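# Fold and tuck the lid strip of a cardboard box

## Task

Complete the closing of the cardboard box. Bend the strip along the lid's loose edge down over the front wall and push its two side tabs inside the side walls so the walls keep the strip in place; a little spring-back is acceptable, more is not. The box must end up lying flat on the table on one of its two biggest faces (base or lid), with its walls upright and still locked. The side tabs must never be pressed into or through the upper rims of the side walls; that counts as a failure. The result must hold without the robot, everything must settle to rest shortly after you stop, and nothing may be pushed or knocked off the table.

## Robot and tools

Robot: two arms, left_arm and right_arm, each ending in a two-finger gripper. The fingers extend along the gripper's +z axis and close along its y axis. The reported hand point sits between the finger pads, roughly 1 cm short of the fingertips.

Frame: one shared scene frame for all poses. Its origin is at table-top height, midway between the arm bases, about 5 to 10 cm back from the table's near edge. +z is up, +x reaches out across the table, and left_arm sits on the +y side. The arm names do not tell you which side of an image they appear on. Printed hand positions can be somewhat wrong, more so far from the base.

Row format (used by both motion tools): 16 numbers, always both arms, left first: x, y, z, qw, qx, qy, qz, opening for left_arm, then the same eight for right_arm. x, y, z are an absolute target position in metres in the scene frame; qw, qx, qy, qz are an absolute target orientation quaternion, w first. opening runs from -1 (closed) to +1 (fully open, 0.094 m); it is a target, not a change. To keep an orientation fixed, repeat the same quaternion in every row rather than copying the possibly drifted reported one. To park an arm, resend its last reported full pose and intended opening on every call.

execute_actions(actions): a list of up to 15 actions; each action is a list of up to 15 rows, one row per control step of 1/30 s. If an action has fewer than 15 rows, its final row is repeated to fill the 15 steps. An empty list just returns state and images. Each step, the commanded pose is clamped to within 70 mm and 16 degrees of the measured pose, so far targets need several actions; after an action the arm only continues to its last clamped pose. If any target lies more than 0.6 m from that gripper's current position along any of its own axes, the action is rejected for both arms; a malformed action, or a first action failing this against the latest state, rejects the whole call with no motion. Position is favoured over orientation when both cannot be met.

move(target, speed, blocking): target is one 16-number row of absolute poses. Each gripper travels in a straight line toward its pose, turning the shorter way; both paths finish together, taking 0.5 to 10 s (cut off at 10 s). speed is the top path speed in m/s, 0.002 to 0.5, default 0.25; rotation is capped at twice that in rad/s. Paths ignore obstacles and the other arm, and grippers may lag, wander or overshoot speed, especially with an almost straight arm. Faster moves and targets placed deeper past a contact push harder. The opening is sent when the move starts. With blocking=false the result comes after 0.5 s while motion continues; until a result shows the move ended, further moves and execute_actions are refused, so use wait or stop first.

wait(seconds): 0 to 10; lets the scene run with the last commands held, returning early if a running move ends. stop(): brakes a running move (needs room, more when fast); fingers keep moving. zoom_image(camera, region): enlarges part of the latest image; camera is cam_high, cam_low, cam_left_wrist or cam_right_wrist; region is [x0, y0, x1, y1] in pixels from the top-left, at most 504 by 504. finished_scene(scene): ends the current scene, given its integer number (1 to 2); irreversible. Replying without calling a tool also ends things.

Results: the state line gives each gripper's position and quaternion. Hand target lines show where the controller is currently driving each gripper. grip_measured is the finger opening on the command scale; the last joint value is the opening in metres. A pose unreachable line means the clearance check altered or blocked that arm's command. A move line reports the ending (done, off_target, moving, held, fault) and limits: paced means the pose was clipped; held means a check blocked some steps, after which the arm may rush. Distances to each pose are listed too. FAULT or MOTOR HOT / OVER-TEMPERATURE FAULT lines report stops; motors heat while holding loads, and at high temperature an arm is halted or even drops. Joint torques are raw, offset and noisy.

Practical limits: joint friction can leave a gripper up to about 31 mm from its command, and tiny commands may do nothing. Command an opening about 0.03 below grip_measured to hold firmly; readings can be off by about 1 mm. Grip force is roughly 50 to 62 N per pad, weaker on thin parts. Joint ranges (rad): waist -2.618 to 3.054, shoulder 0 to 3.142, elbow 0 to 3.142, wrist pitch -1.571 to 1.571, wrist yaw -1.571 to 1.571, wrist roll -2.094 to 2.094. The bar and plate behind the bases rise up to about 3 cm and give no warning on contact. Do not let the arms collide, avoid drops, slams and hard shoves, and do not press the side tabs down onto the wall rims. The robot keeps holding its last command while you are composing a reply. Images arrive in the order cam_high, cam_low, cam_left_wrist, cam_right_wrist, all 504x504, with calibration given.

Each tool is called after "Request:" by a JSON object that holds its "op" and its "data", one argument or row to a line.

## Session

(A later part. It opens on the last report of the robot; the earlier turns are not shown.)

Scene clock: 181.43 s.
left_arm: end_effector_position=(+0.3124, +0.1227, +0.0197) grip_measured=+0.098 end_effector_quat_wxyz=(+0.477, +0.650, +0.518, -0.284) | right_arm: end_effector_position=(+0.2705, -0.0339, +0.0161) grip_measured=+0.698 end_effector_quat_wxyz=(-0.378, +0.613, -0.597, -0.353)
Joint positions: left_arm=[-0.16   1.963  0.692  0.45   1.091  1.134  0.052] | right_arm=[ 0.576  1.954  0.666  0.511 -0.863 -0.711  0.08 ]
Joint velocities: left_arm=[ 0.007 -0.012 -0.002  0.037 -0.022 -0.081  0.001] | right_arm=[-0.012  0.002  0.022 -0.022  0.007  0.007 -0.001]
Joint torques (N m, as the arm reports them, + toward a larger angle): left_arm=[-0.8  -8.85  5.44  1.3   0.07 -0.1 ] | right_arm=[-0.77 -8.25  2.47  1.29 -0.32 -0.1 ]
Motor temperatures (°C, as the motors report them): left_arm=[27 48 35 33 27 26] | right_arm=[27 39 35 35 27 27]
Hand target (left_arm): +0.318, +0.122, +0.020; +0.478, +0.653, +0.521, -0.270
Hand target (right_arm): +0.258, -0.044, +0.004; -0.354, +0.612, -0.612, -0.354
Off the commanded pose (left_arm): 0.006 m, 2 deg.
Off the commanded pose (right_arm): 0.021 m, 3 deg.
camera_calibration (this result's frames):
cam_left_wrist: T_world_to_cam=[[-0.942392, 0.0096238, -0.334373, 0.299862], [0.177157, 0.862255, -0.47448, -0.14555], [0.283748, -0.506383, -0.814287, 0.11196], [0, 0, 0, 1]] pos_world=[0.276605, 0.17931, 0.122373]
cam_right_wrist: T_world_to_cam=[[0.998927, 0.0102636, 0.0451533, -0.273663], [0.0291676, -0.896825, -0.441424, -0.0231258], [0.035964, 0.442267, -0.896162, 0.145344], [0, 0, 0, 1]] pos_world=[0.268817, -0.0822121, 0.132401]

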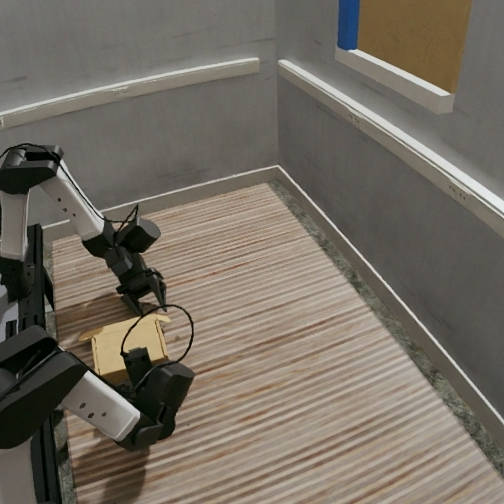

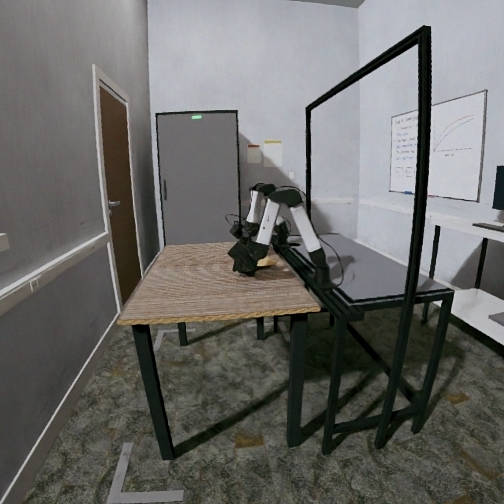

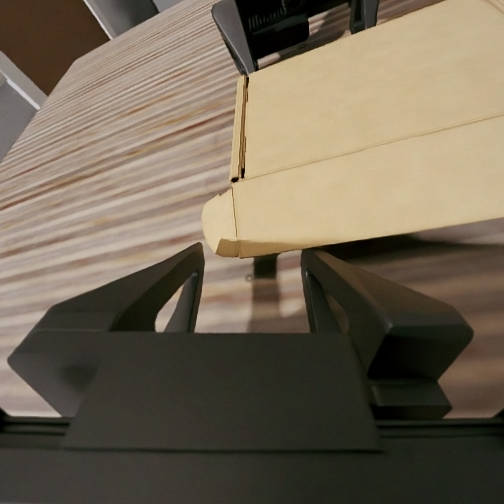

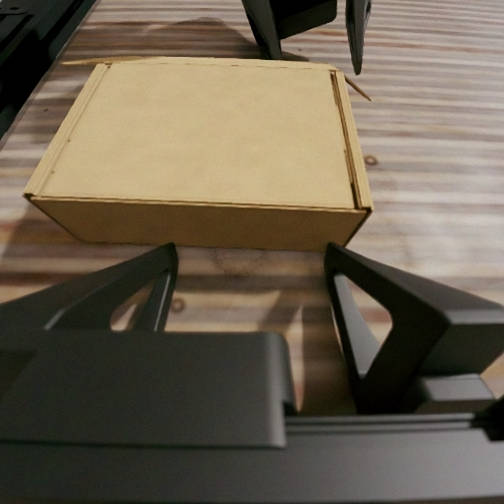

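Shift +x 8 mm and advance.

Request:
{"op": "execute_actions", "data": {
  "actions": [
    [[0.327,0.118,0.02,0.478,0.653,0.521,-0.270,0.1, 0.258,-0.045,0.004,0.354,-0.612,0.612,0.354,0.7]],
    [[0.327,0.110,0.021,0.478,0.653,0.521,-0.270,0.1, 0.258,-0.045,0.004,0.354,-0.612,0.612,0.354,0.7]],
    [[0.327,0.102,0.022,0.478,0.653,0.521,-0.270,0.1, 0.258,-0.045,0.004,0.354,-0.612,0.612,0.354,0.7]]
  ]
}}

Scene clock: 185.63 s.
left_arm: end_effector_position=(+0.3200, +0.1039, +0.0238) grip_measured=+0.098 end_effector_quat_wxyz=(+0.475, +0.654, +0.521, -0.276) | right_arm: end_effector_position=(+0.2705, -0.0339, +0.0161) grip_measured=+0.698 end_effector_quat_wxyz=(-0.378, +0.613, -0.597, -0.353)
Joint positions: left_arm=[-0.219  1.963  0.725  0.48   1.032  1.066  0.052] | right_arm=[ 0.576  1.954  0.666  0.511 -0.863 -0.711  0.08 ]
Joint velocities: left_arm=[ 0.017 -0.007  0.012 -0.007  0.007 -0.081  0.001] | right_arm=[ 0.002 -0.002 -0.002  0.007 -0.037  0.007 -0.001]
Joint torques (N m, as the arm reports them, + toward a larger angle): left_arm=[-0.62 -7.15  6.26  1.5   0.22 -0.15] | right_arm=[-0.66 -8.28  2.64  1.32 -0.3  -0.1 ]
Motor temperatures (°C, as the motors report them): left_arm=[27 48 35 33 27 26] | right_arm=[27 39 35 35 27 27]
Hand target (left_arm): +0.327, +0.102, +0.022; +0.478, +0.653, +0.521, -0.270
Hand target (right_arm): +0.258, -0.044, +0.004; -0.354, +0.612, -0.612, -0.354
Off the commanded pose (left_arm): 0.008 m, 1 deg.
Off the commanded pose (right_arm): 0.021 m, 3 deg.
camera_calibration (this result's frames):
cam_left_wrist: T_world_to_cam=[[-0.939867, 0.00981549, -0.341399, 0.307889], [0.175559, 0.871307, -0.458261, -0.129556], [0.292965, -0.49064, -0.820636, 0.0991965], [0, 0, 0, 1]] pos_world=[0.283059, 0.158531, 0.127147]
cam_right_wrist: T_world_to_cam=[[0.998927, 0.0102636, 0.0451533, -0.273663], [0.0291676, -0.896825, -0.441424, -0.0231258], [0.035964, 0.442267, -0.896162, 0.145344], [0, 0, 0, 1]] pos_world=[0.268817, -0.0822121, 0.132401]

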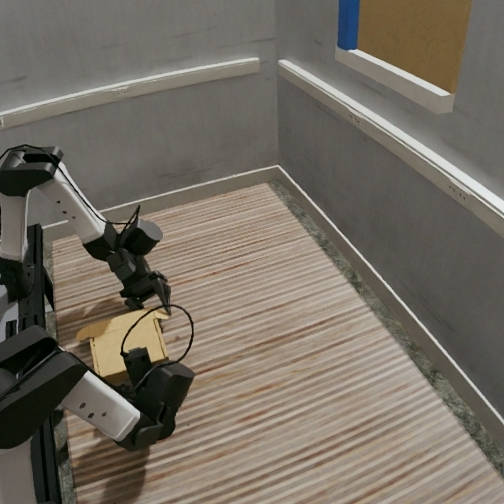

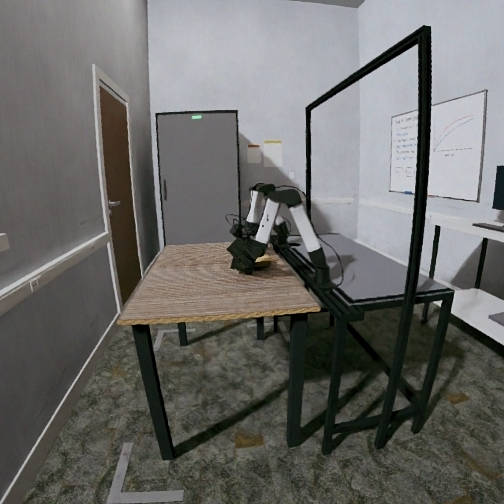

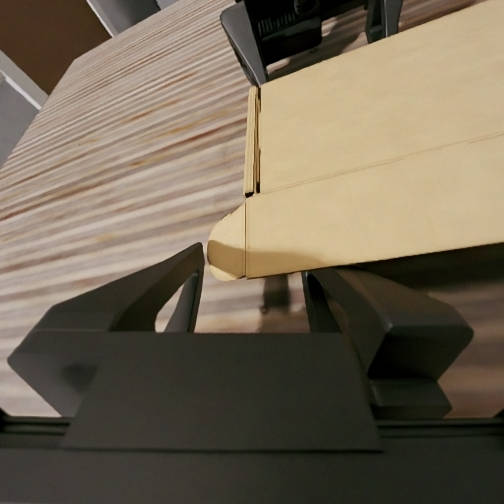

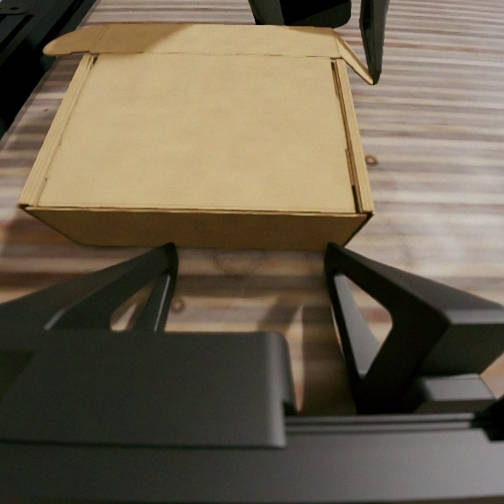

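Close gradually.

Request:
{"op": "execute_actions", "data": {
  "actions": [
    [[0.327,0.102,0.022,0.478,0.653,0.521,-0.270,-0.1, 0.258,-0.045,0.004,0.354,-0.612,0.612,0.354,0.7]],
    [[0.327,0.102,0.022,0.478,0.653,0.521,-0.270,-0.3, 0.258,-0.045,0.004,0.354,-0.612,0.612,0.354,0.7]],
    [[0.327,0.102,0.022,0.478,0.653,0.521,-0.270,-0.5, 0.258,-0.045,0.004,0.354,-0.612,0.612,0.354,0.7]]
  ]
}}

Scene clock: 191.03 s.
left_arm: end_effector_position=(+0.3208, +0.1039, +0.0241) grip_measured=-0.498 end_effector_quat_wxyz=(+0.476, +0.653, +0.521, -0.274) | right_arm: end_effector_position=(+0.2705, -0.0339, +0.0161) grip_measured=+0.698 end_effector_quat_wxyz=(-0.378, +0.613, -0.597, -0.353)
Joint positions: left_arm=[-0.219  1.963  0.725  0.485  1.03   1.063  0.024] | right_arm=[ 0.576  1.954  0.666  0.511 -0.863 -0.711  0.08 ]
Joint velocities: left_arm=[ 0.007  0.002 -0.002  0.037 -0.022  0.007 -0.   ] | right_arm=[ 0.007  0.002  0.007 -0.007  0.007 -0.022 -0.001]
Joint torques (N m, as the arm reports them, + toward a larger angle): left_arm=[-0.61 -7.15  6.25  1.52  0.24 -0.21] | right_arm=[-0.6  -8.28  2.65  1.29 -0.3  -0.1 ]
Motor temperatures (°C, as the motors report them): left_arm=[27 47 35 34 27 26] | right_arm=[27 39 35 35 27 27]
Hand target (left_arm): +0.327, +0.102, +0.022; +0.478, +0.653, +0.521, -0.270
Hand target (right_arm): +0.258, -0.044, +0.004; -0.354, +0.612, -0.612, -0.354
Off the commanded pose (left_arm): 0.007 m, 1 deg.
Off the commanded pose (right_arm): 0.021 m, 3 deg.
camera_calibration (this result's frames):
cam_left_wrist: T_world_to_cam=[[-0.939129, 0.00697166, -0.343495, 0.308925], [0.173921, 0.871872, -0.457811, -0.129115], [0.296292, -0.489684, -0.820013, 0.0980044], [0, 0, 0, 1]] pos_world=[0.283538, 0.15841, 0.127369]
cam_right_wrist: T_world_to_cam=[[0.998927, 0.0102636, 0.0451533, -0.273663], [0.0291676, -0.896825, -0.441424, -0.0231258], [0.035964, 0.442267, -0.896162, 0.145344], [0, 0, 0, 1]] pos_world=[0.268817, -0.0822121, 0.132401]

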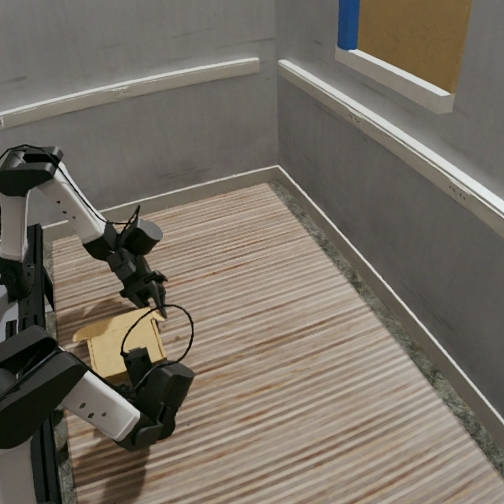

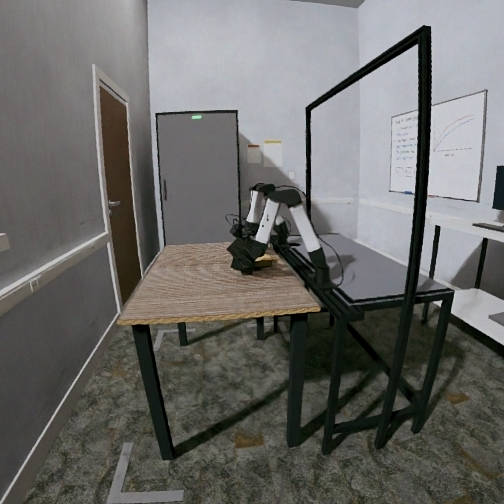

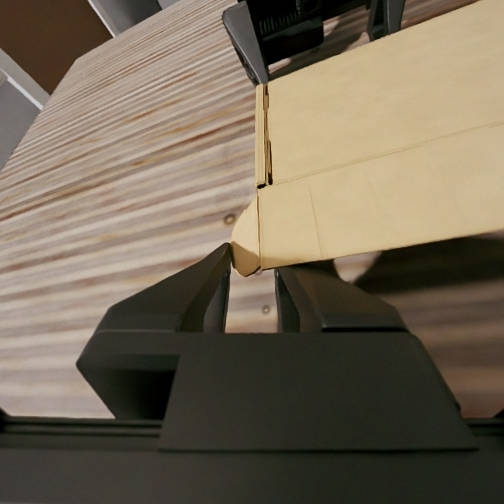

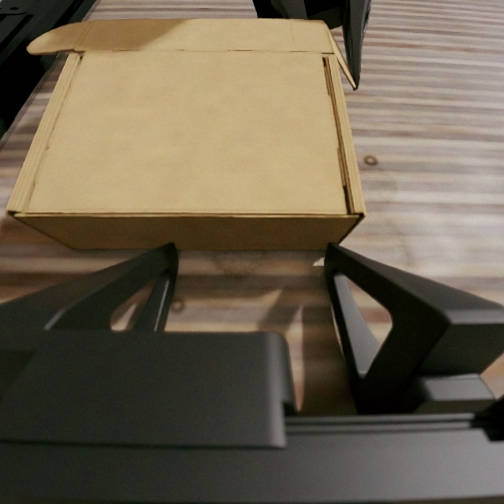

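Request:
{"op": "execute_actions", "data": {
  "actions": [
    [[0.322,0.100,0.022,0.478,0.653,0.521,-0.270,-0.7, 0.258,-0.045,0.004,0.354,-0.612,0.612,0.354,0.7]],
    [[0.322,0.100,0.022,0.478,0.653,0.521,-0.270,-0.85, 0.258,-0.045,0.004,0.354,-0.612,0.612,0.354,0.7]],
    [[0.322,0.100,0.022,0.478,0.653,0.521,-0.270,-1, 0.258,-0.045,0.004,0.354,-0.612,0.612,0.354,0.7]]
  ]
}}

Scene clock: 195.43 s.
left_arm: end_effector_position=(+0.3224, +0.1011, +0.0258) grip_measured=-0.976 end_effector_quat_wxyz=(+0.480, +0.654, +0.519, -0.270) | right_arm: end_effector_position=(+0.2704, -0.0339, +0.0161) grip_measured=+0.698 end_effector_quat_wxyz=(-0.378, +0.613, -0.597, -0.353)
Joint positions: left_arm=[-0.227  1.963  0.725  0.508  1.021  1.049  0.001] | right_arm=[ 0.576  1.954  0.666  0.511 -0.864 -0.711  0.08 ]
Joint velocities: left_arm=[-0.017 -0.017 -0.007  0.007  0.037  0.007  0.   ] | right_arm=[-0.012 -0.017 -0.002 -0.037 -0.051  0.051 -0.   ]
Joint torques (N m, as the arm reports them, + toward a larger angle): left_arm=[-0.85 -7.87  4.81  1.54  0.24 -0.21] | right_arm=[-0.67 -8.12  2.6   1.27 -0.3  -0.08]
Motor temperatures (°C, as the motors report them): left_arm=[27 47 35 34 27 26] | right_arm=[27 39 35 35 27 27]
Hand target (left_arm): +0.322, +0.100, +0.022; +0.478, +0.653, +0.521, -0.270
Hand target (right_arm): +0.258, -0.044, +0.004; -0.354, +0.612, -0.612, -0.355
Off the commanded pose (left_arm): 0.004 m, 0 deg.
Off the commanded pose (right_arm): 0.021 m, 3 deg.
camera_calibration (this result's frames):
cam_left_wrist: T_world_to_cam=[[-0.935183, 0.00391614, -0.354143, 0.310382], [0.177048, 0.871197, -0.457896, -0.127026], [0.306735, -0.490917, -0.815422, 0.0941998], [0, 0, 0, 1]] pos_world=[0.283859, 0.155694, 0.128568]
cam_right_wrist: T_world_to_cam=[[0.998931, 0.0105188, 0.0450209, -0.273603], [0.0293468, -0.896712, -0.441641, -0.023132], [0.0357253, 0.44249, -0.896062, 0.14544], [0, 0, 0, 1]] pos_world=[0.268794, -0.0822203, 0.132425]

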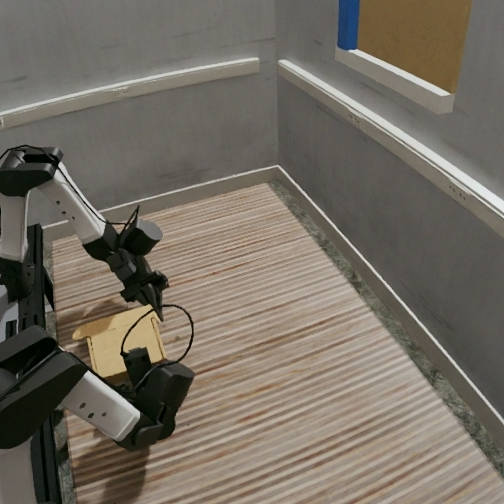

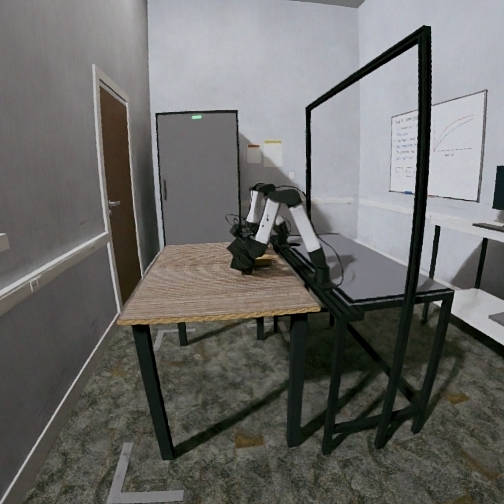

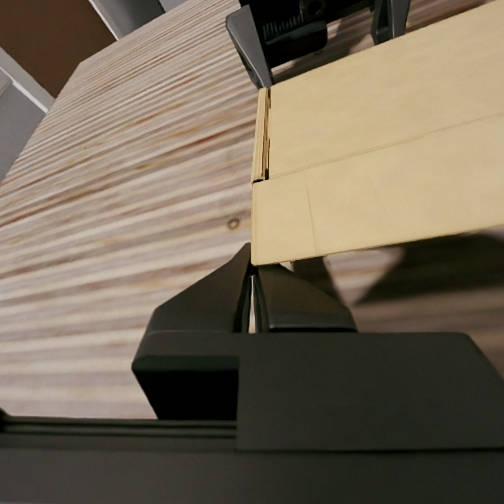

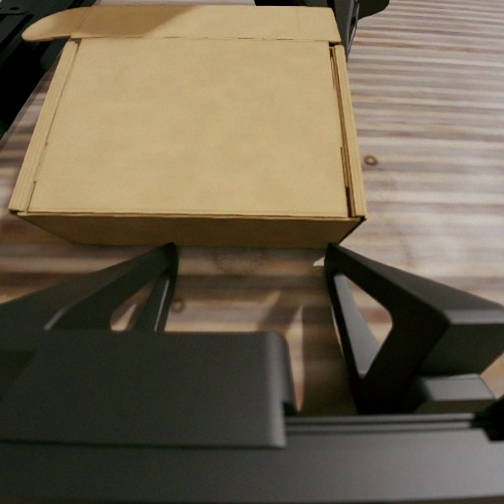

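Request:
{"op": "move", "data": {
  "target": [0.318,0.102,0.020,0.380,0.596,0.596,-0.380,-1, 0.258,-0.045,0.004,0.354,-0.612,0.612,0.354,0.7],
  "speed": 0.06
}}

Request:
{"op": "zoom_image", "data": {
  "camera": "cam_high",
  "region": [60,270,220,400]
}}

Request:
{"op": "zoom_image", "data": {
  "camera": "cam_left_wrist",
  "region": [170,100,370,300]
}}

Scene clock: 202.57 s.
left_arm: end_effector_position=(+0.3167, +0.0996, +0.0244) grip_measured=-0.976 end_effector_quat_wxyz=(+0.391, +0.604, +0.588, -0.369) | right_arm: end_effector_position=(+0.2703, -0.0339, +0.0160) grip_measured=+0.698 end_effector_quat_wxyz=(-0.378, +0.613, -0.597, -0.354)
Joint positions: left_arm=[-0.217  1.987  0.87   0.139  1.097  0.984  0.001] | right_arm=[ 0.576  1.954  0.666  0.51  -0.864 -0.711  0.08 ]
Joint velocities: left_arm=[ 0.022 -0.022  0.002 -0.007 -0.051 -0.007  0.001] | right_arm=[-0.002 -0.007 -0.012 -0.037  0.007 -0.037 -0.001]
Joint torques (N m, as the arm reports them, + toward a larger angle): left_arm=[ 0.25 -7.68  6.53  0.92  0.49 -0.2 ] | right_arm=[-0.86 -8.26  2.64  1.29 -0.25 -0.04]
Motor temperatures (°C, as the motors report them): left_arm=[27 47 36 34 27 26] | right_arm=[27 39 35 35 27 27]
Hand target (left_arm): +0.318, +0.102, +0.020; +0.382, +0.595, +0.597, -0.380
Hand target (right_arm): +0.258, -0.044, +0.004; -0.354, +0.612, -0.612, -0.354
Off the commanded pose (left_arm): 0.005 m, 2 deg.
Off the commanded pose (right_arm): 0.020 m, 3 deg.
move: off_target (right_arm)
camera_calibration (this result's frames):
cam_left_wrist: T_world_to_cam=[[-0.998878, 0.00646123, -0.0469101, 0.316969], [0.028567, 0.872296, -0.488143, -0.0777544], [0.0377655, -0.488935, -0.871502, 0.180418], [0, 0, 0, 1]] pos_world=[0.312021, 0.15399, 0.134149]
cam_right_wrist: T_world_to_cam=[[0.998963, 0.0107917, 0.0442223, -0.273448], [0.0292337, -0.896766, -0.441539, -0.0231558], [0.0348921, 0.442374, -0.896152, 0.145624], [0, 0, 0, 1]] pos_world=[0.26876, -0.0822348, 0.13237]

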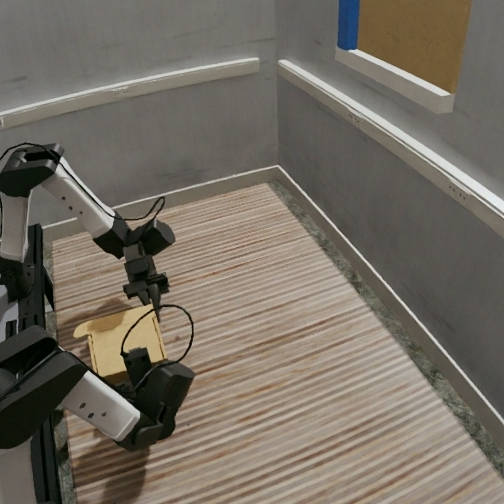

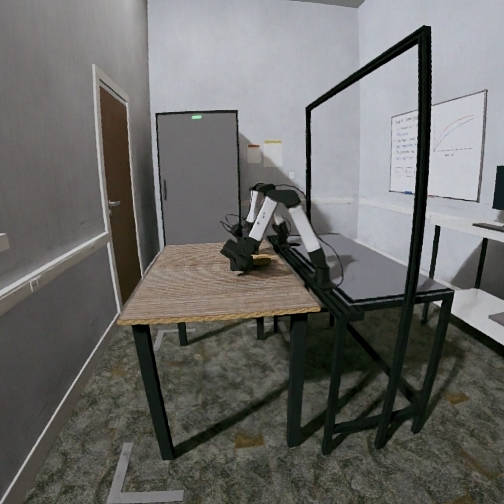

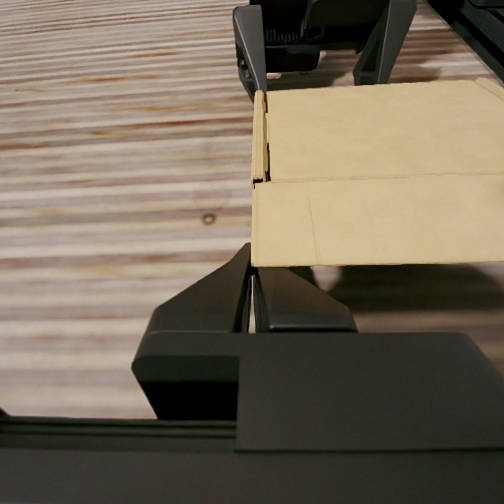

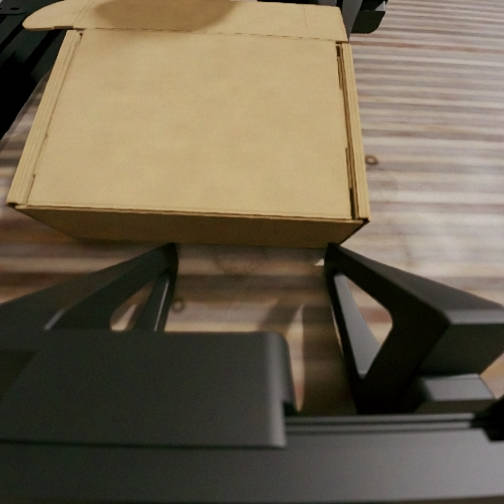

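Region (60, 270, 220, 400) of cam_high's 504x504 image, scaled by 3.150, with more detail than that image has; it fills the top 410 rows of this view, and the rest is white.

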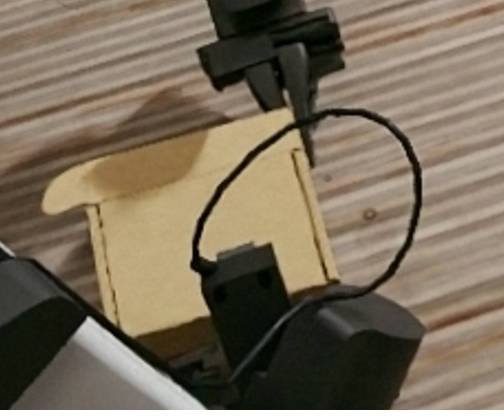

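Region (170, 100, 370, 300) of cam_left_wrist's 504x504 image, scaled by 2.520, with more detail than that image has.

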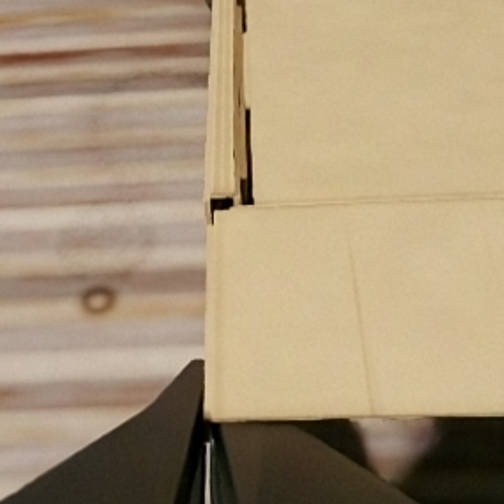

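Request:
{"op": "execute_actions", "data": {
  "actions": [
    [[0.318,0.106,0.010,0.37,0.59,0.602,-0.39,-1, 0.26,-0.05,0.05,0.354,-0.612,0.612,0.354,0.9]],
    [[0.318,0.106,0.010,0.37,0.59,0.602,-0.39,-1, 0.24,-0.045,0.085,0.3,-0.64,0.64,0.3,0.9]],
    [[0.318,0.106,0.010,0.37,0.59,0.602,-0.39,-1, 0.238,-0.02,0.075,0.271,-0.653,0.653,0.271,0.9]],
    [[0.318,0.106,0.010,0.37,0.59,0.602,-0.39,-1, 0.238,-0.022,0.05,0.271,-0.653,0.653,0.271,0.9]],
    [[0.318,0.106,0.010,0.37,0.59,0.602,-0.39,-1, 0.238,-0.025,0.035,0.271,-0.653,0.653,0.271,0.9]]
  ]
}}

Request:
{"op": "zoom_image", "data": {
  "camera": "cam_left_wrist",
  "region": [170,100,370,300]
}}

Scene clock: 214.07 s.
left_arm: end_effector_position=(+0.3138, +0.1047, +0.0104) grip_measured=-0.976 end_effector_quat_wxyz=(+0.372, +0.594, +0.601, -0.384) | right_arm: end_effector_position=(+0.2442, -0.0138, +0.0585) grip_measured=+0.898 end_effector_quat_wxyz=(-0.297, +0.655, -0.638, -0.277)
Joint positions: left_arm=[-0.205  2.031  0.883  0.098  1.109  0.999  0.001] | right_arm=[ 0.75   1.696  0.816 -0.045 -0.592 -0.711  0.089]
Joint velocities: left_arm=[-0.002  0.007  0.012 -0.022 -0.007  0.007  0.   ] | right_arm=[ 0.012  0.007  0.002 -0.066 -0.066 -0.022  0.001]
Joint torques (N m, as the arm reports them, + toward a larger angle): left_arm=[ 0.35 -8.16  6.68  0.84  0.55 -0.06] | right_arm=[-0.96 -4.77  4.31  1.57 -0.16  0.03]
Motor temperatures (°C, as the motors report them): left_arm=[27 46 36 33 27 26] | right_arm=[27 39 35 35 27 27]
Hand target (left_arm): +0.318, +0.106, +0.010; +0.371, +0.590, +0.602, -0.390
Hand target (right_arm): +0.237, -0.025, +0.036; -0.271, +0.653, -0.653, -0.271
Off the commanded pose (left_arm): 0.004 m, 1 deg.
Off the commanded pose (right_arm): 0.027 m, 4 deg.
camera_calibration (this result's frames):
cam_left_wrist: T_world_to_cam=[[-0.999934, 0.0037727, 0.0108277, 0.313316], [-0.00190595, 0.876493, -0.481411, -0.0798717], [-0.0113066, -0.4814, -0.876428, 0.185546], [0, 0, 0, 1]] pos_world=[0.315241, 0.158147, 0.120774]
cam_right_wrist: T_world_to_cam=[[0.999174, 0.0186633, 0.0360858, -0.248987], [0.0256717, -0.978476, -0.204759, 0.000265135], [0.0314876, 0.205517, -0.978147, 0.17809], [0, 0, 0, 1]] pos_world=[0.243167, -0.0316942, 0.183238]

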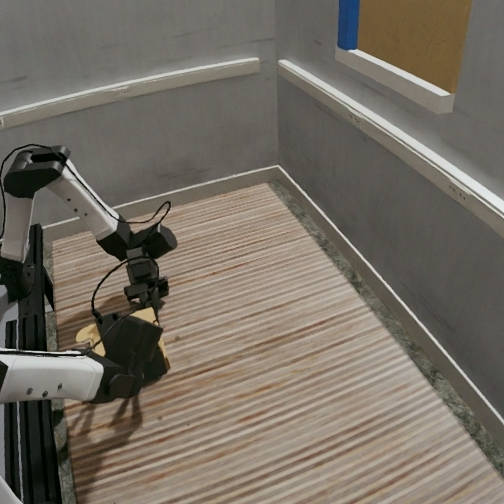

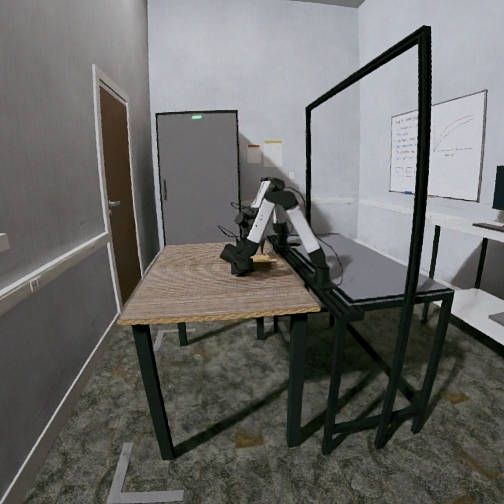

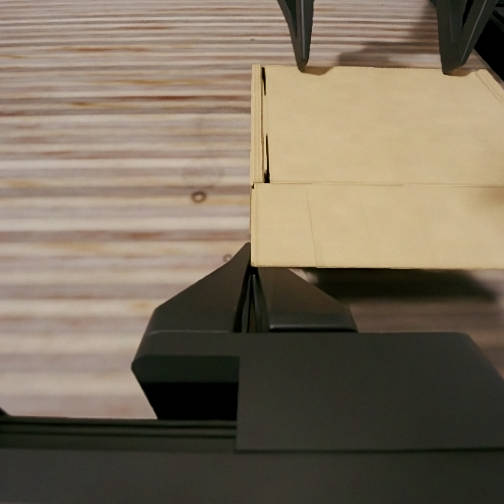

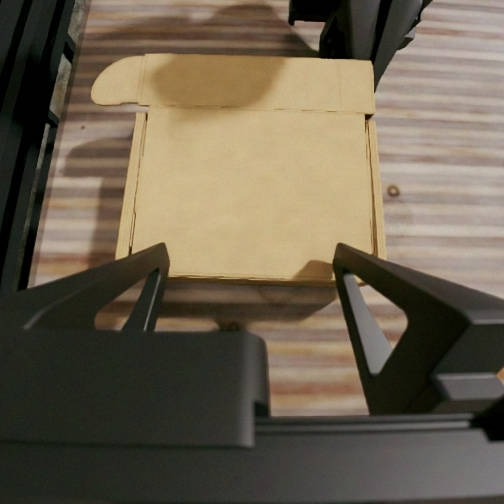

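Region (170, 100, 370, 300) of cam_left_wrist's 504x504 image, scaled by 2.520, with more detail than that image has.

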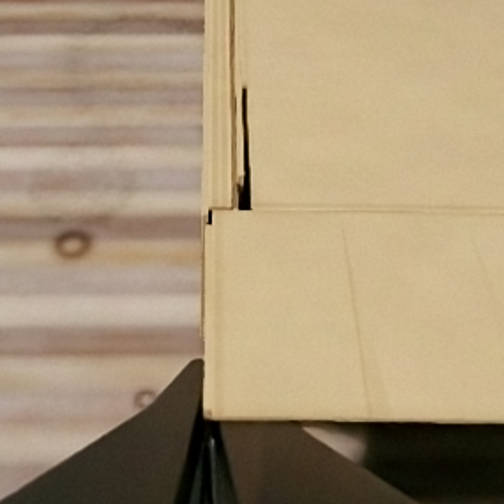

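Request:
{"op": "execute_actions", "data": {
  "actions": [
    [[0.318,0.106,0.014,0.37,0.59,0.602,-0.39,-1, 0.232,-0.035,0.02,0.25,-0.661,0.661,0.25,0.9]],
    [[0.318,0.106,0.014,0.37,0.59,0.602,-0.39,-1, 0.232,-0.035,0.02,0.25,-0.661,0.661,0.25,0.9]]
  ]
}}

Request:
{"op": "zoom_image", "data": {
  "camera": "cam_left_wrist",
  "region": [170,100,370,300]
}}

Scene clock: 218.40 s.
left_arm: end_effector_position=(+0.3139, +0.1046, +0.0109) grip_measured=-0.976 end_effector_quat_wxyz=(+0.368, +0.593, +0.603, -0.386) | right_arm: end_effector_position=(+0.2442, -0.0141, +0.0578) grip_measured=+0.898 end_effector_quat_wxyz=(-0.298, +0.656, -0.637, -0.276)
Joint positions: left_arm=[-0.205  2.031  0.891  0.079  1.109  1.001  0.001] | right_arm=[ 0.75   1.696  0.812 -0.04  -0.591 -0.714  0.089]
Joint velocities: left_arm=[-0.002 -0.002 -0.012  0.007 -0.037  0.037 -0.001] | right_arm=[ 0.022  0.002 -0.012  0.066  0.007  0.007 -0.001]
Joint torques (N m, as the arm reports them, + toward a larger angle): left_arm=[ 0.42 -9.14  6.43  0.83  0.53 -0.06] | right_arm=[-0.07 -4.76  3.41  1.23  0.12 -0.22]
Motor temperatures (°C, as the motors report them): left_arm=[27 46 36 33 27 26] | right_arm=[27 39 35 35 27 27]
Hand target (left_arm): +0.318, +0.106, +0.014; +0.371, +0.590, +0.602, -0.390
Hand target (right_arm): +0.231, -0.035, +0.022; -0.249, +0.662, -0.660, -0.251
Off the commanded pose (left_arm): 0.005 m, 1 deg.
Off the commanded pose (right_arm): 0.045 m, 7 deg.
camera_calibration (this result's frames):
cam_left_wrist: T_world_to_cam=[[-0.999798, 0.00444877, 0.0195809, 0.313209], [-0.00548248, 0.877618, -0.479329, -0.0785934], [-0.019317, -0.47934, -0.877417, 0.188236], [0, 0, 0, 1]] pos_world=[0.316351, 0.15781, 0.121356]
cam_right_wrist: T_world_to_cam=[[0.99897, 0.0203311, 0.0405731, -0.249118], [0.028214, -0.978491, -0.204352, -0.000821854], [0.0355457, 0.205286, -0.978056, 0.176421], [0, 0, 0, 1]] pos_world=[0.242614, -0.0319562, 0.18249]

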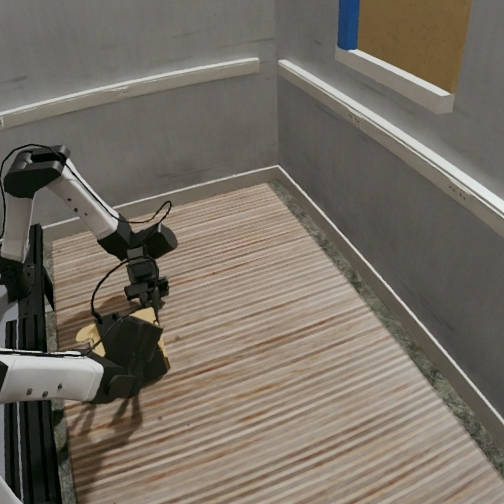

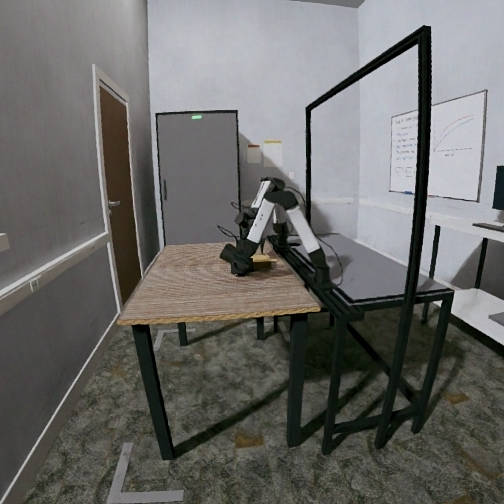

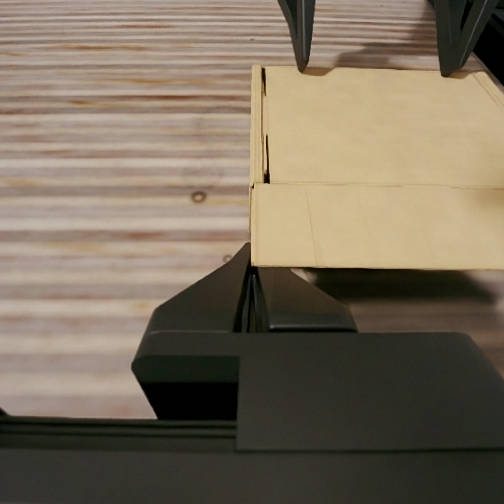

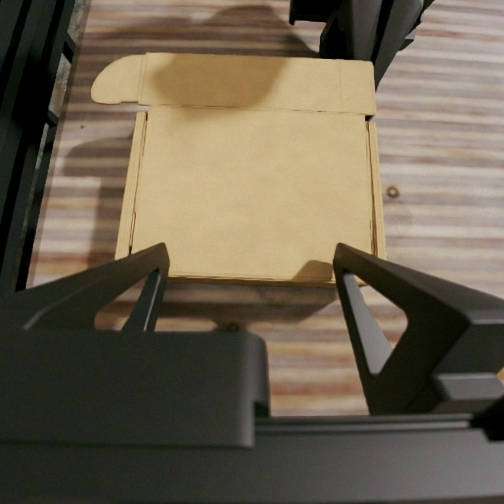

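Region (170, 100, 370, 300) of cam_left_wrist's 504x504 image, scaled by 2.520, with more detail than that image has.

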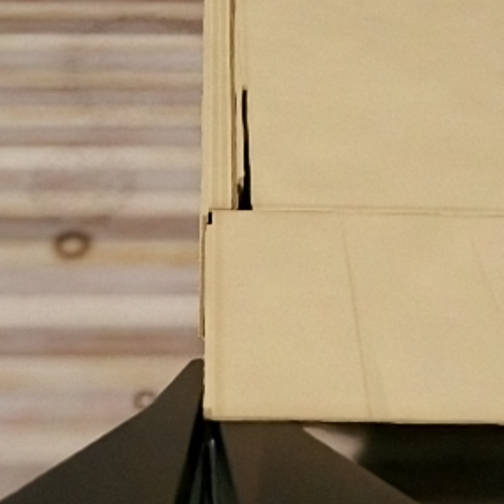

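Request:
{"op": "move", "data": {
  "target": [0.318,0.094,0.02,0.42,0.555,0.567,-0.44,-1, 0.238,-0.025,0.04,0.271,-0.653,0.653,0.271,0.9],
  "speed": 0.03
}}

Request:
{"op": "zoom_image", "data": {
  "camera": "cam_left_wrist",
  "region": [170,100,370,300]
}}

Scene clock: 227.73 s.
left_arm: end_effector_position=(+0.3219, +0.0938, +0.0220) grip_measured=-0.976 end_effector_quat_wxyz=(+0.418, +0.563, +0.570, -0.428) | right_arm: end_effector_position=(+0.2445, -0.0127, +0.0594) grip_measured=+0.898 end_effector_quat_wxyz=(-0.302, +0.656, -0.634, -0.278)
Joint positions: left_arm=[-0.205  2.101  0.841  0.466  1.23   0.765  0.001] | right_arm=[ 0.75   1.696  0.812 -0.031 -0.597 -0.714  0.089]
Joint velocities: left_arm=[-0.007  0.032 -0.017  0.095  0.007 -0.037 -0.   ] | right_arm=[-0.027 -0.017 -0.007 -0.007  0.037 -0.037  0.001]
Joint torques (N m, as the arm reports them, + toward a larger angle): left_arm=[-0.13 -8.74  3.86  1.55  0.55 -0.27] | right_arm=[-0.65 -6.08  5.36  1.22 -0.12  0.02]
Motor temperatures (°C, as the motors report them): left_arm=[27 47 36 33 27 26] | right_arm=[27 38 35 35 27 27]
Hand target (left_arm): +0.318, +0.095, +0.020; +0.417, +0.558, +0.566, -0.440
Hand target (right_arm): +0.238, -0.025, +0.040; -0.271, +0.653, -0.653, -0.271
Off the commanded pose (left_arm): 0.004 m, 2 deg.
Off the commanded pose (right_arm): 0.024 m, 4 deg.
move: off_target (right_arm)
camera_calibration (this result's frames):
cam_left_wrist: T_world_to_cam=[[-0.999964, 0.00270505, 0.00802834, 0.321579], [-0.00277466, 0.790813, -0.612051, -0.0535204], [-0.00800454, -0.612051, -0.790777, 0.199799], [0, 0, 0, 1]] pos_world=[0.323018, 0.163742, 0.122658]
cam_right_wrist: T_world_to_cam=[[0.998759, 0.0234491, 0.0439333, -0.249637], [0.0323229, -0.976368, -0.213685, 0.000496791], [0.0378843, 0.21484, -0.975914, 0.177127], [0, 0, 0, 1]] pos_world=[0.2426, -0.031715, 0.183934]

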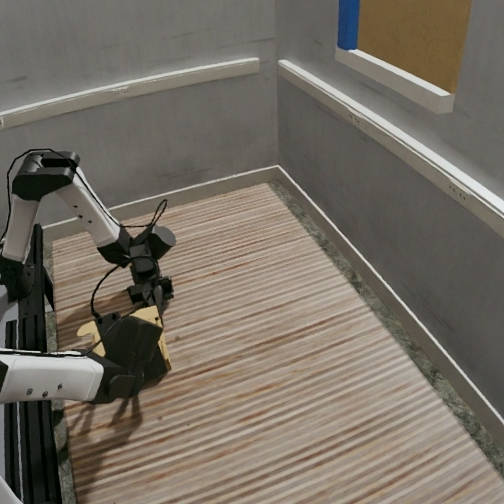

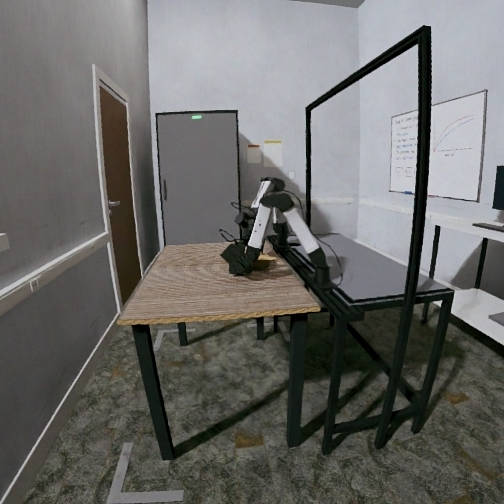

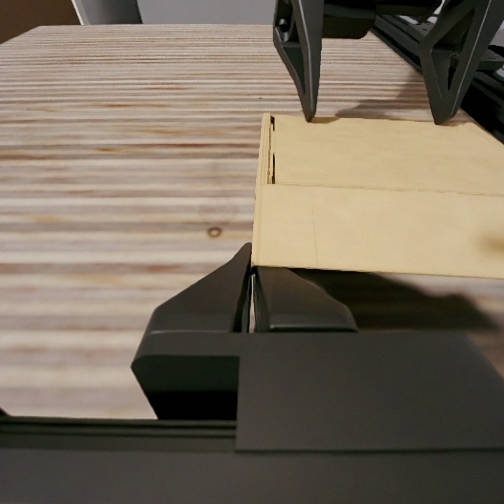

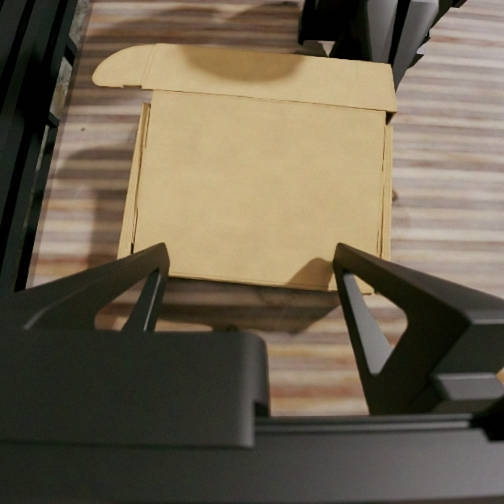

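Region (170, 100, 370, 300) of cam_left_wrist's 504x504 image, scaled by 2.520, with more detail than that image has.

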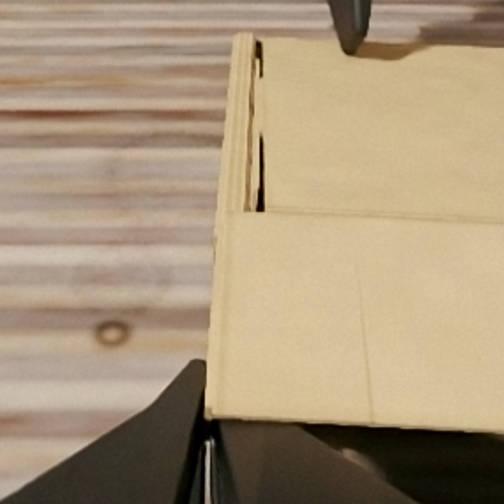

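Request:
{"op": "execute_actions", "data": {
  "actions": [
    [[0.318,0.094,0.012,0.42,0.555,0.567,-0.44,-1, 0.238,-0.025,0.04,0.271,-0.653,0.653,0.271,0.9]],
    [[0.318,0.094,0.012,0.42,0.555,0.567,-0.44,-0.8, 0.238,-0.025,0.04,0.271,-0.653,0.653,0.271,0.9]],
    [[0.32,0.12,0.012,0.41,0.57,0.58,-0.42,-0.8, 0.238,-0.025,0.04,0.271,-0.653,0.653,0.271,0.9]],
    [[0.335,0.15,0.02,0.41,0.57,0.58,-0.42,-0.8, 0.238,-0.025,0.04,0.271,-0.653,0.653,0.271,0.9]],
    [[0.35,0.15,0.03,0.41,0.57,0.58,-0.42,-0.8, 0.238,-0.025,0.04,0.271,-0.653,0.653,0.271,0.9]]
  ]
}}

Request:
{"op": "zoom_image", "data": {
  "camera": "cam_left_wrist",
  "region": [250,60,500,260]
}}

Scene clock: 234.13 s.
left_arm: end_effector_position=(+0.3494, +0.1486, +0.0325) grip_measured=-0.801 end_effector_quat_wxyz=(+0.415, +0.572, +0.576, -0.410) | right_arm: end_effector_position=(+0.2443, -0.0136, +0.0587) grip_measured=+0.898 end_effector_quat_wxyz=(-0.300, +0.655, -0.635, -0.278)
Joint positions: left_arm=[-0.04   2.107  1.062 -0.203  1.277  1.255  0.009] | right_arm=[ 0.748  1.696  0.812 -0.036 -0.597 -0.714  0.089]
Joint velocities: left_arm=[-0.002 -0.017 -0.007 -0.212  0.007  0.066  0.001] | right_arm=[-0.007 -0.007  0.007 -0.037 -0.007  0.022  0.   ]
Joint torques (N m, as the arm reports them, + toward a larger angle): left_arm=[ 0.1  -8.7   6.8   0.54  0.56 -0.06] | right_arm=[-0.78 -6.03  5.31  1.33 -0.1   0.06]
Motor temperatures (°C, as the motors report them): left_arm=[27 47 36 34 27 26] | right_arm=[27 38 35 35 27 27]
Hand target (left_arm): +0.351, +0.150, +0.030; +0.411, +0.567, +0.579, -0.418
Hand target (right_arm): +0.238, -0.025, +0.040; -0.271, +0.653, -0.653, -0.271
Off the commanded pose (left_arm): 0.003 m, 1 deg.
Off the commanded pose (right_arm): 0.023 m, 4 deg.
camera_calibration (this result's frames):
cam_left_wrist: T_world_to_cam=[[-0.999914, -0.00727389, -0.0108797, 0.35091], [0.000414657, 0.813292, -0.581855, -0.0957603], [0.0130807, -0.58181, -0.81322, 0.230755], [0, 0, 0, 1]] pos_world=[0.347901, 0.214689, 0.135754]
cam_right_wrist: T_world_to_cam=[[0.998965, 0.0220932, 0.0397568, -0.249177], [0.0299865, -0.977142, -0.210463, -0.0002003], [0.0341983, 0.211437, -0.976793, 0.177574], [0, 0, 0, 1]] pos_world=[0.242852, -0.0322363, 0.183317]

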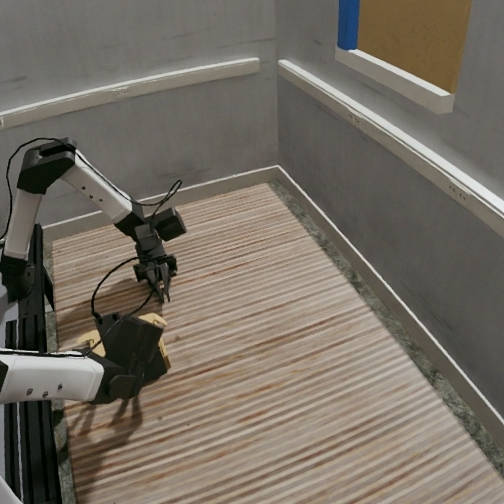

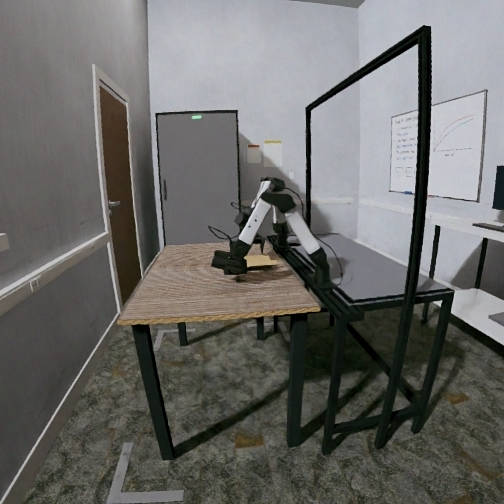

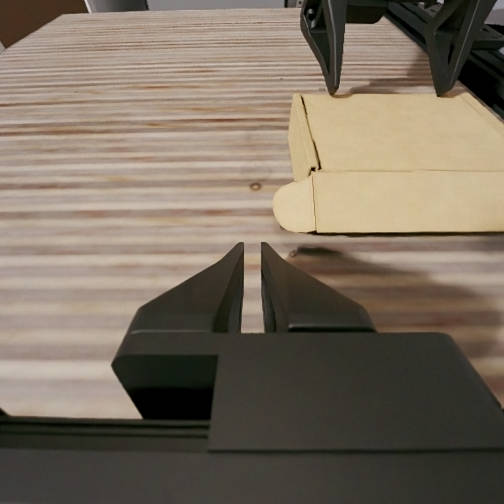

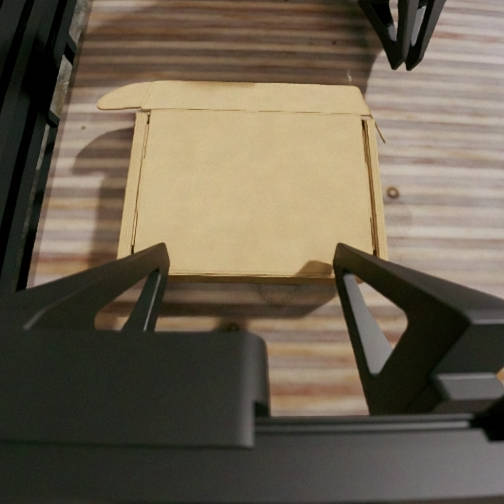

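Region (250, 60, 500, 260) of cam_left_wrist's 504x504 image, scaled by 2.016, with more detail than that image has; it fills the top 403 rows of this view, and the rest is white.

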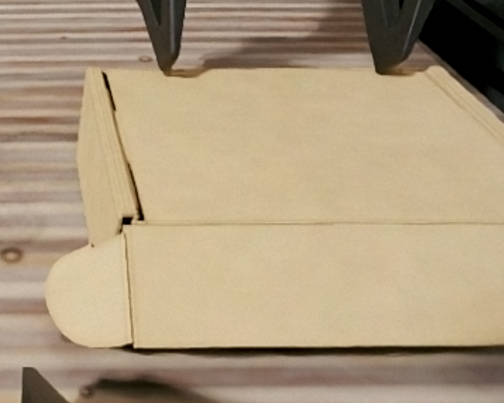

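Request:
{"op": "execute_actions", "data": {
  "actions": [
    [[0.325,0.15,0.024,0.45,0.62,0.55,-0.33,0.0, 0.235,-0.03,0.02,0.271,-0.653,0.653,0.271,0.9]],
    [[0.315,0.145,0.018,0.478,0.653,0.521,-0.270,0.0, 0.235,-0.03,0.02,0.271,-0.653,0.653,0.271,0.9]],
    [[0.315,0.13,0.018,0.478,0.653,0.521,-0.270,0.0, 0.235,-0.03,0.02,0.271,-0.653,0.653,0.271,0.9]]
  ]
}}

Scene clock: 247.70 s.
left_arm: end_effector_position=(+0.3163, +0.1282, +0.0192) grip_measured=-0.001 end_effector_quat_wxyz=(+0.477, +0.655, +0.516, -0.278) | right_arm: end_effector_position=(+0.2437, -0.0106, +0.0580) grip_measured=+0.898 end_effector_quat_wxyz=(-0.316, +0.654, -0.621, -0.293)
Joint positions: left_arm=[-0.142  1.964  0.713  0.396  1.095  1.185  0.047] | right_arm=[ 0.741  1.709  0.782  0.046 -0.637 -0.713  0.089]
Joint velocities: left_arm=[ 0.012 -0.007  0.007  0.125 -0.037 -0.095 -0.   ] | right_arm=[-0.007 -0.012  0.022  0.007  0.007 -0.007 -0.   ]
Joint torques (N m, as the arm reports them, + toward a larger angle): left_arm=[-0.32 -9.22  3.36  1.34  0.27 -0.21] | right_arm=[-0.43 -4.54  3.47  1.38  0.16 -0.05]
Motor temperatures (°C, as the motors report them): left_arm=[27 48 37 33 27 26] | right_arm=[27 37 35 35 27 27]
Hand target (left_arm): +0.315, +0.130, +0.018; +0.477, +0.654, +0.521, -0.270
Hand target (right_arm): +0.233, -0.031, +0.022; -0.270, +0.654, -0.652, -0.272
Off the commanded pose (left_arm): 0.003 m, 1 deg.
Off the commanded pose (right_arm): 0.044 m, 7 deg.
camera_calibration (this result's frames):
cam_left_wrist: T_world_to_cam=[[-0.937994, 0.0159357, -0.346286, 0.301397], [0.18566, 0.866686, -0.463019, -0.154648], [0.292743, -0.4986, -0.815904, 0.109384], [0, 0, 0, 1]] pos_world=[0.279399, 0.183767, 0.122012]
cam_right_wrist: T_world_to_cam=[[0.998061, 0.0359227, 0.0508322, -0.248876], [0.0478598, -0.965034, -0.257717, 0.00117243], [0.039797, 0.25965, -0.964882, 0.174661], [0, 0, 0, 1]] pos_world=[0.241386, -0.035279, 0.181481]

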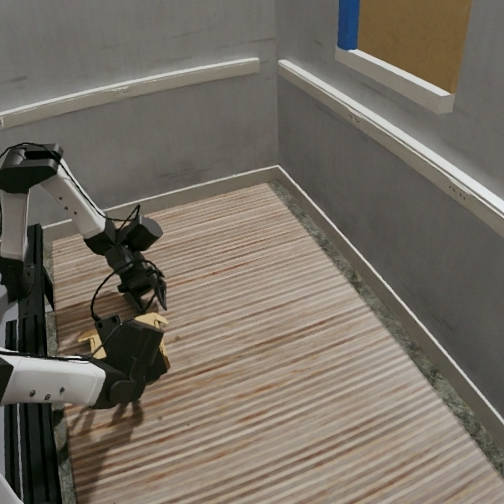

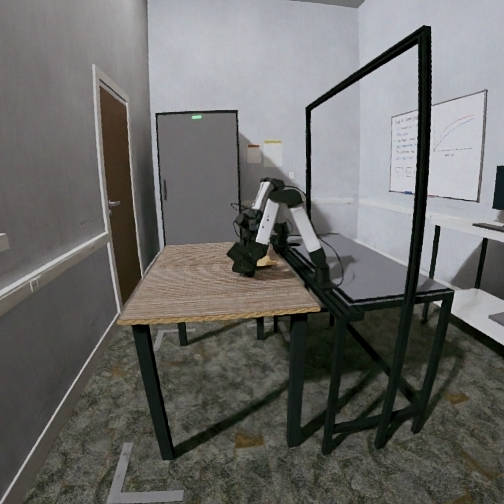

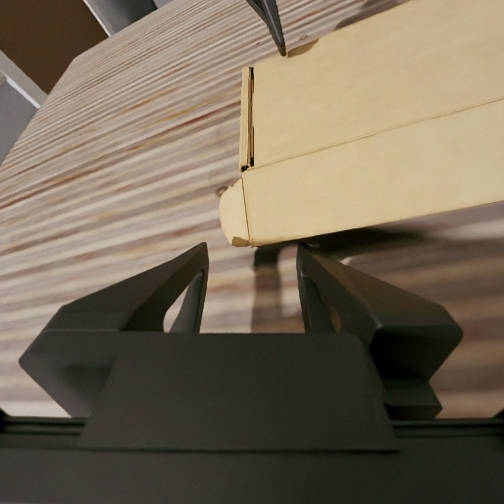

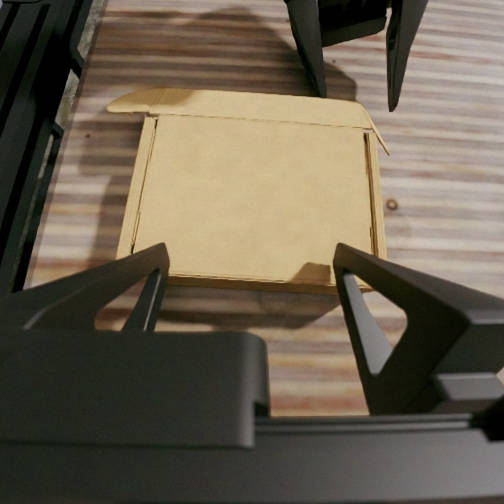

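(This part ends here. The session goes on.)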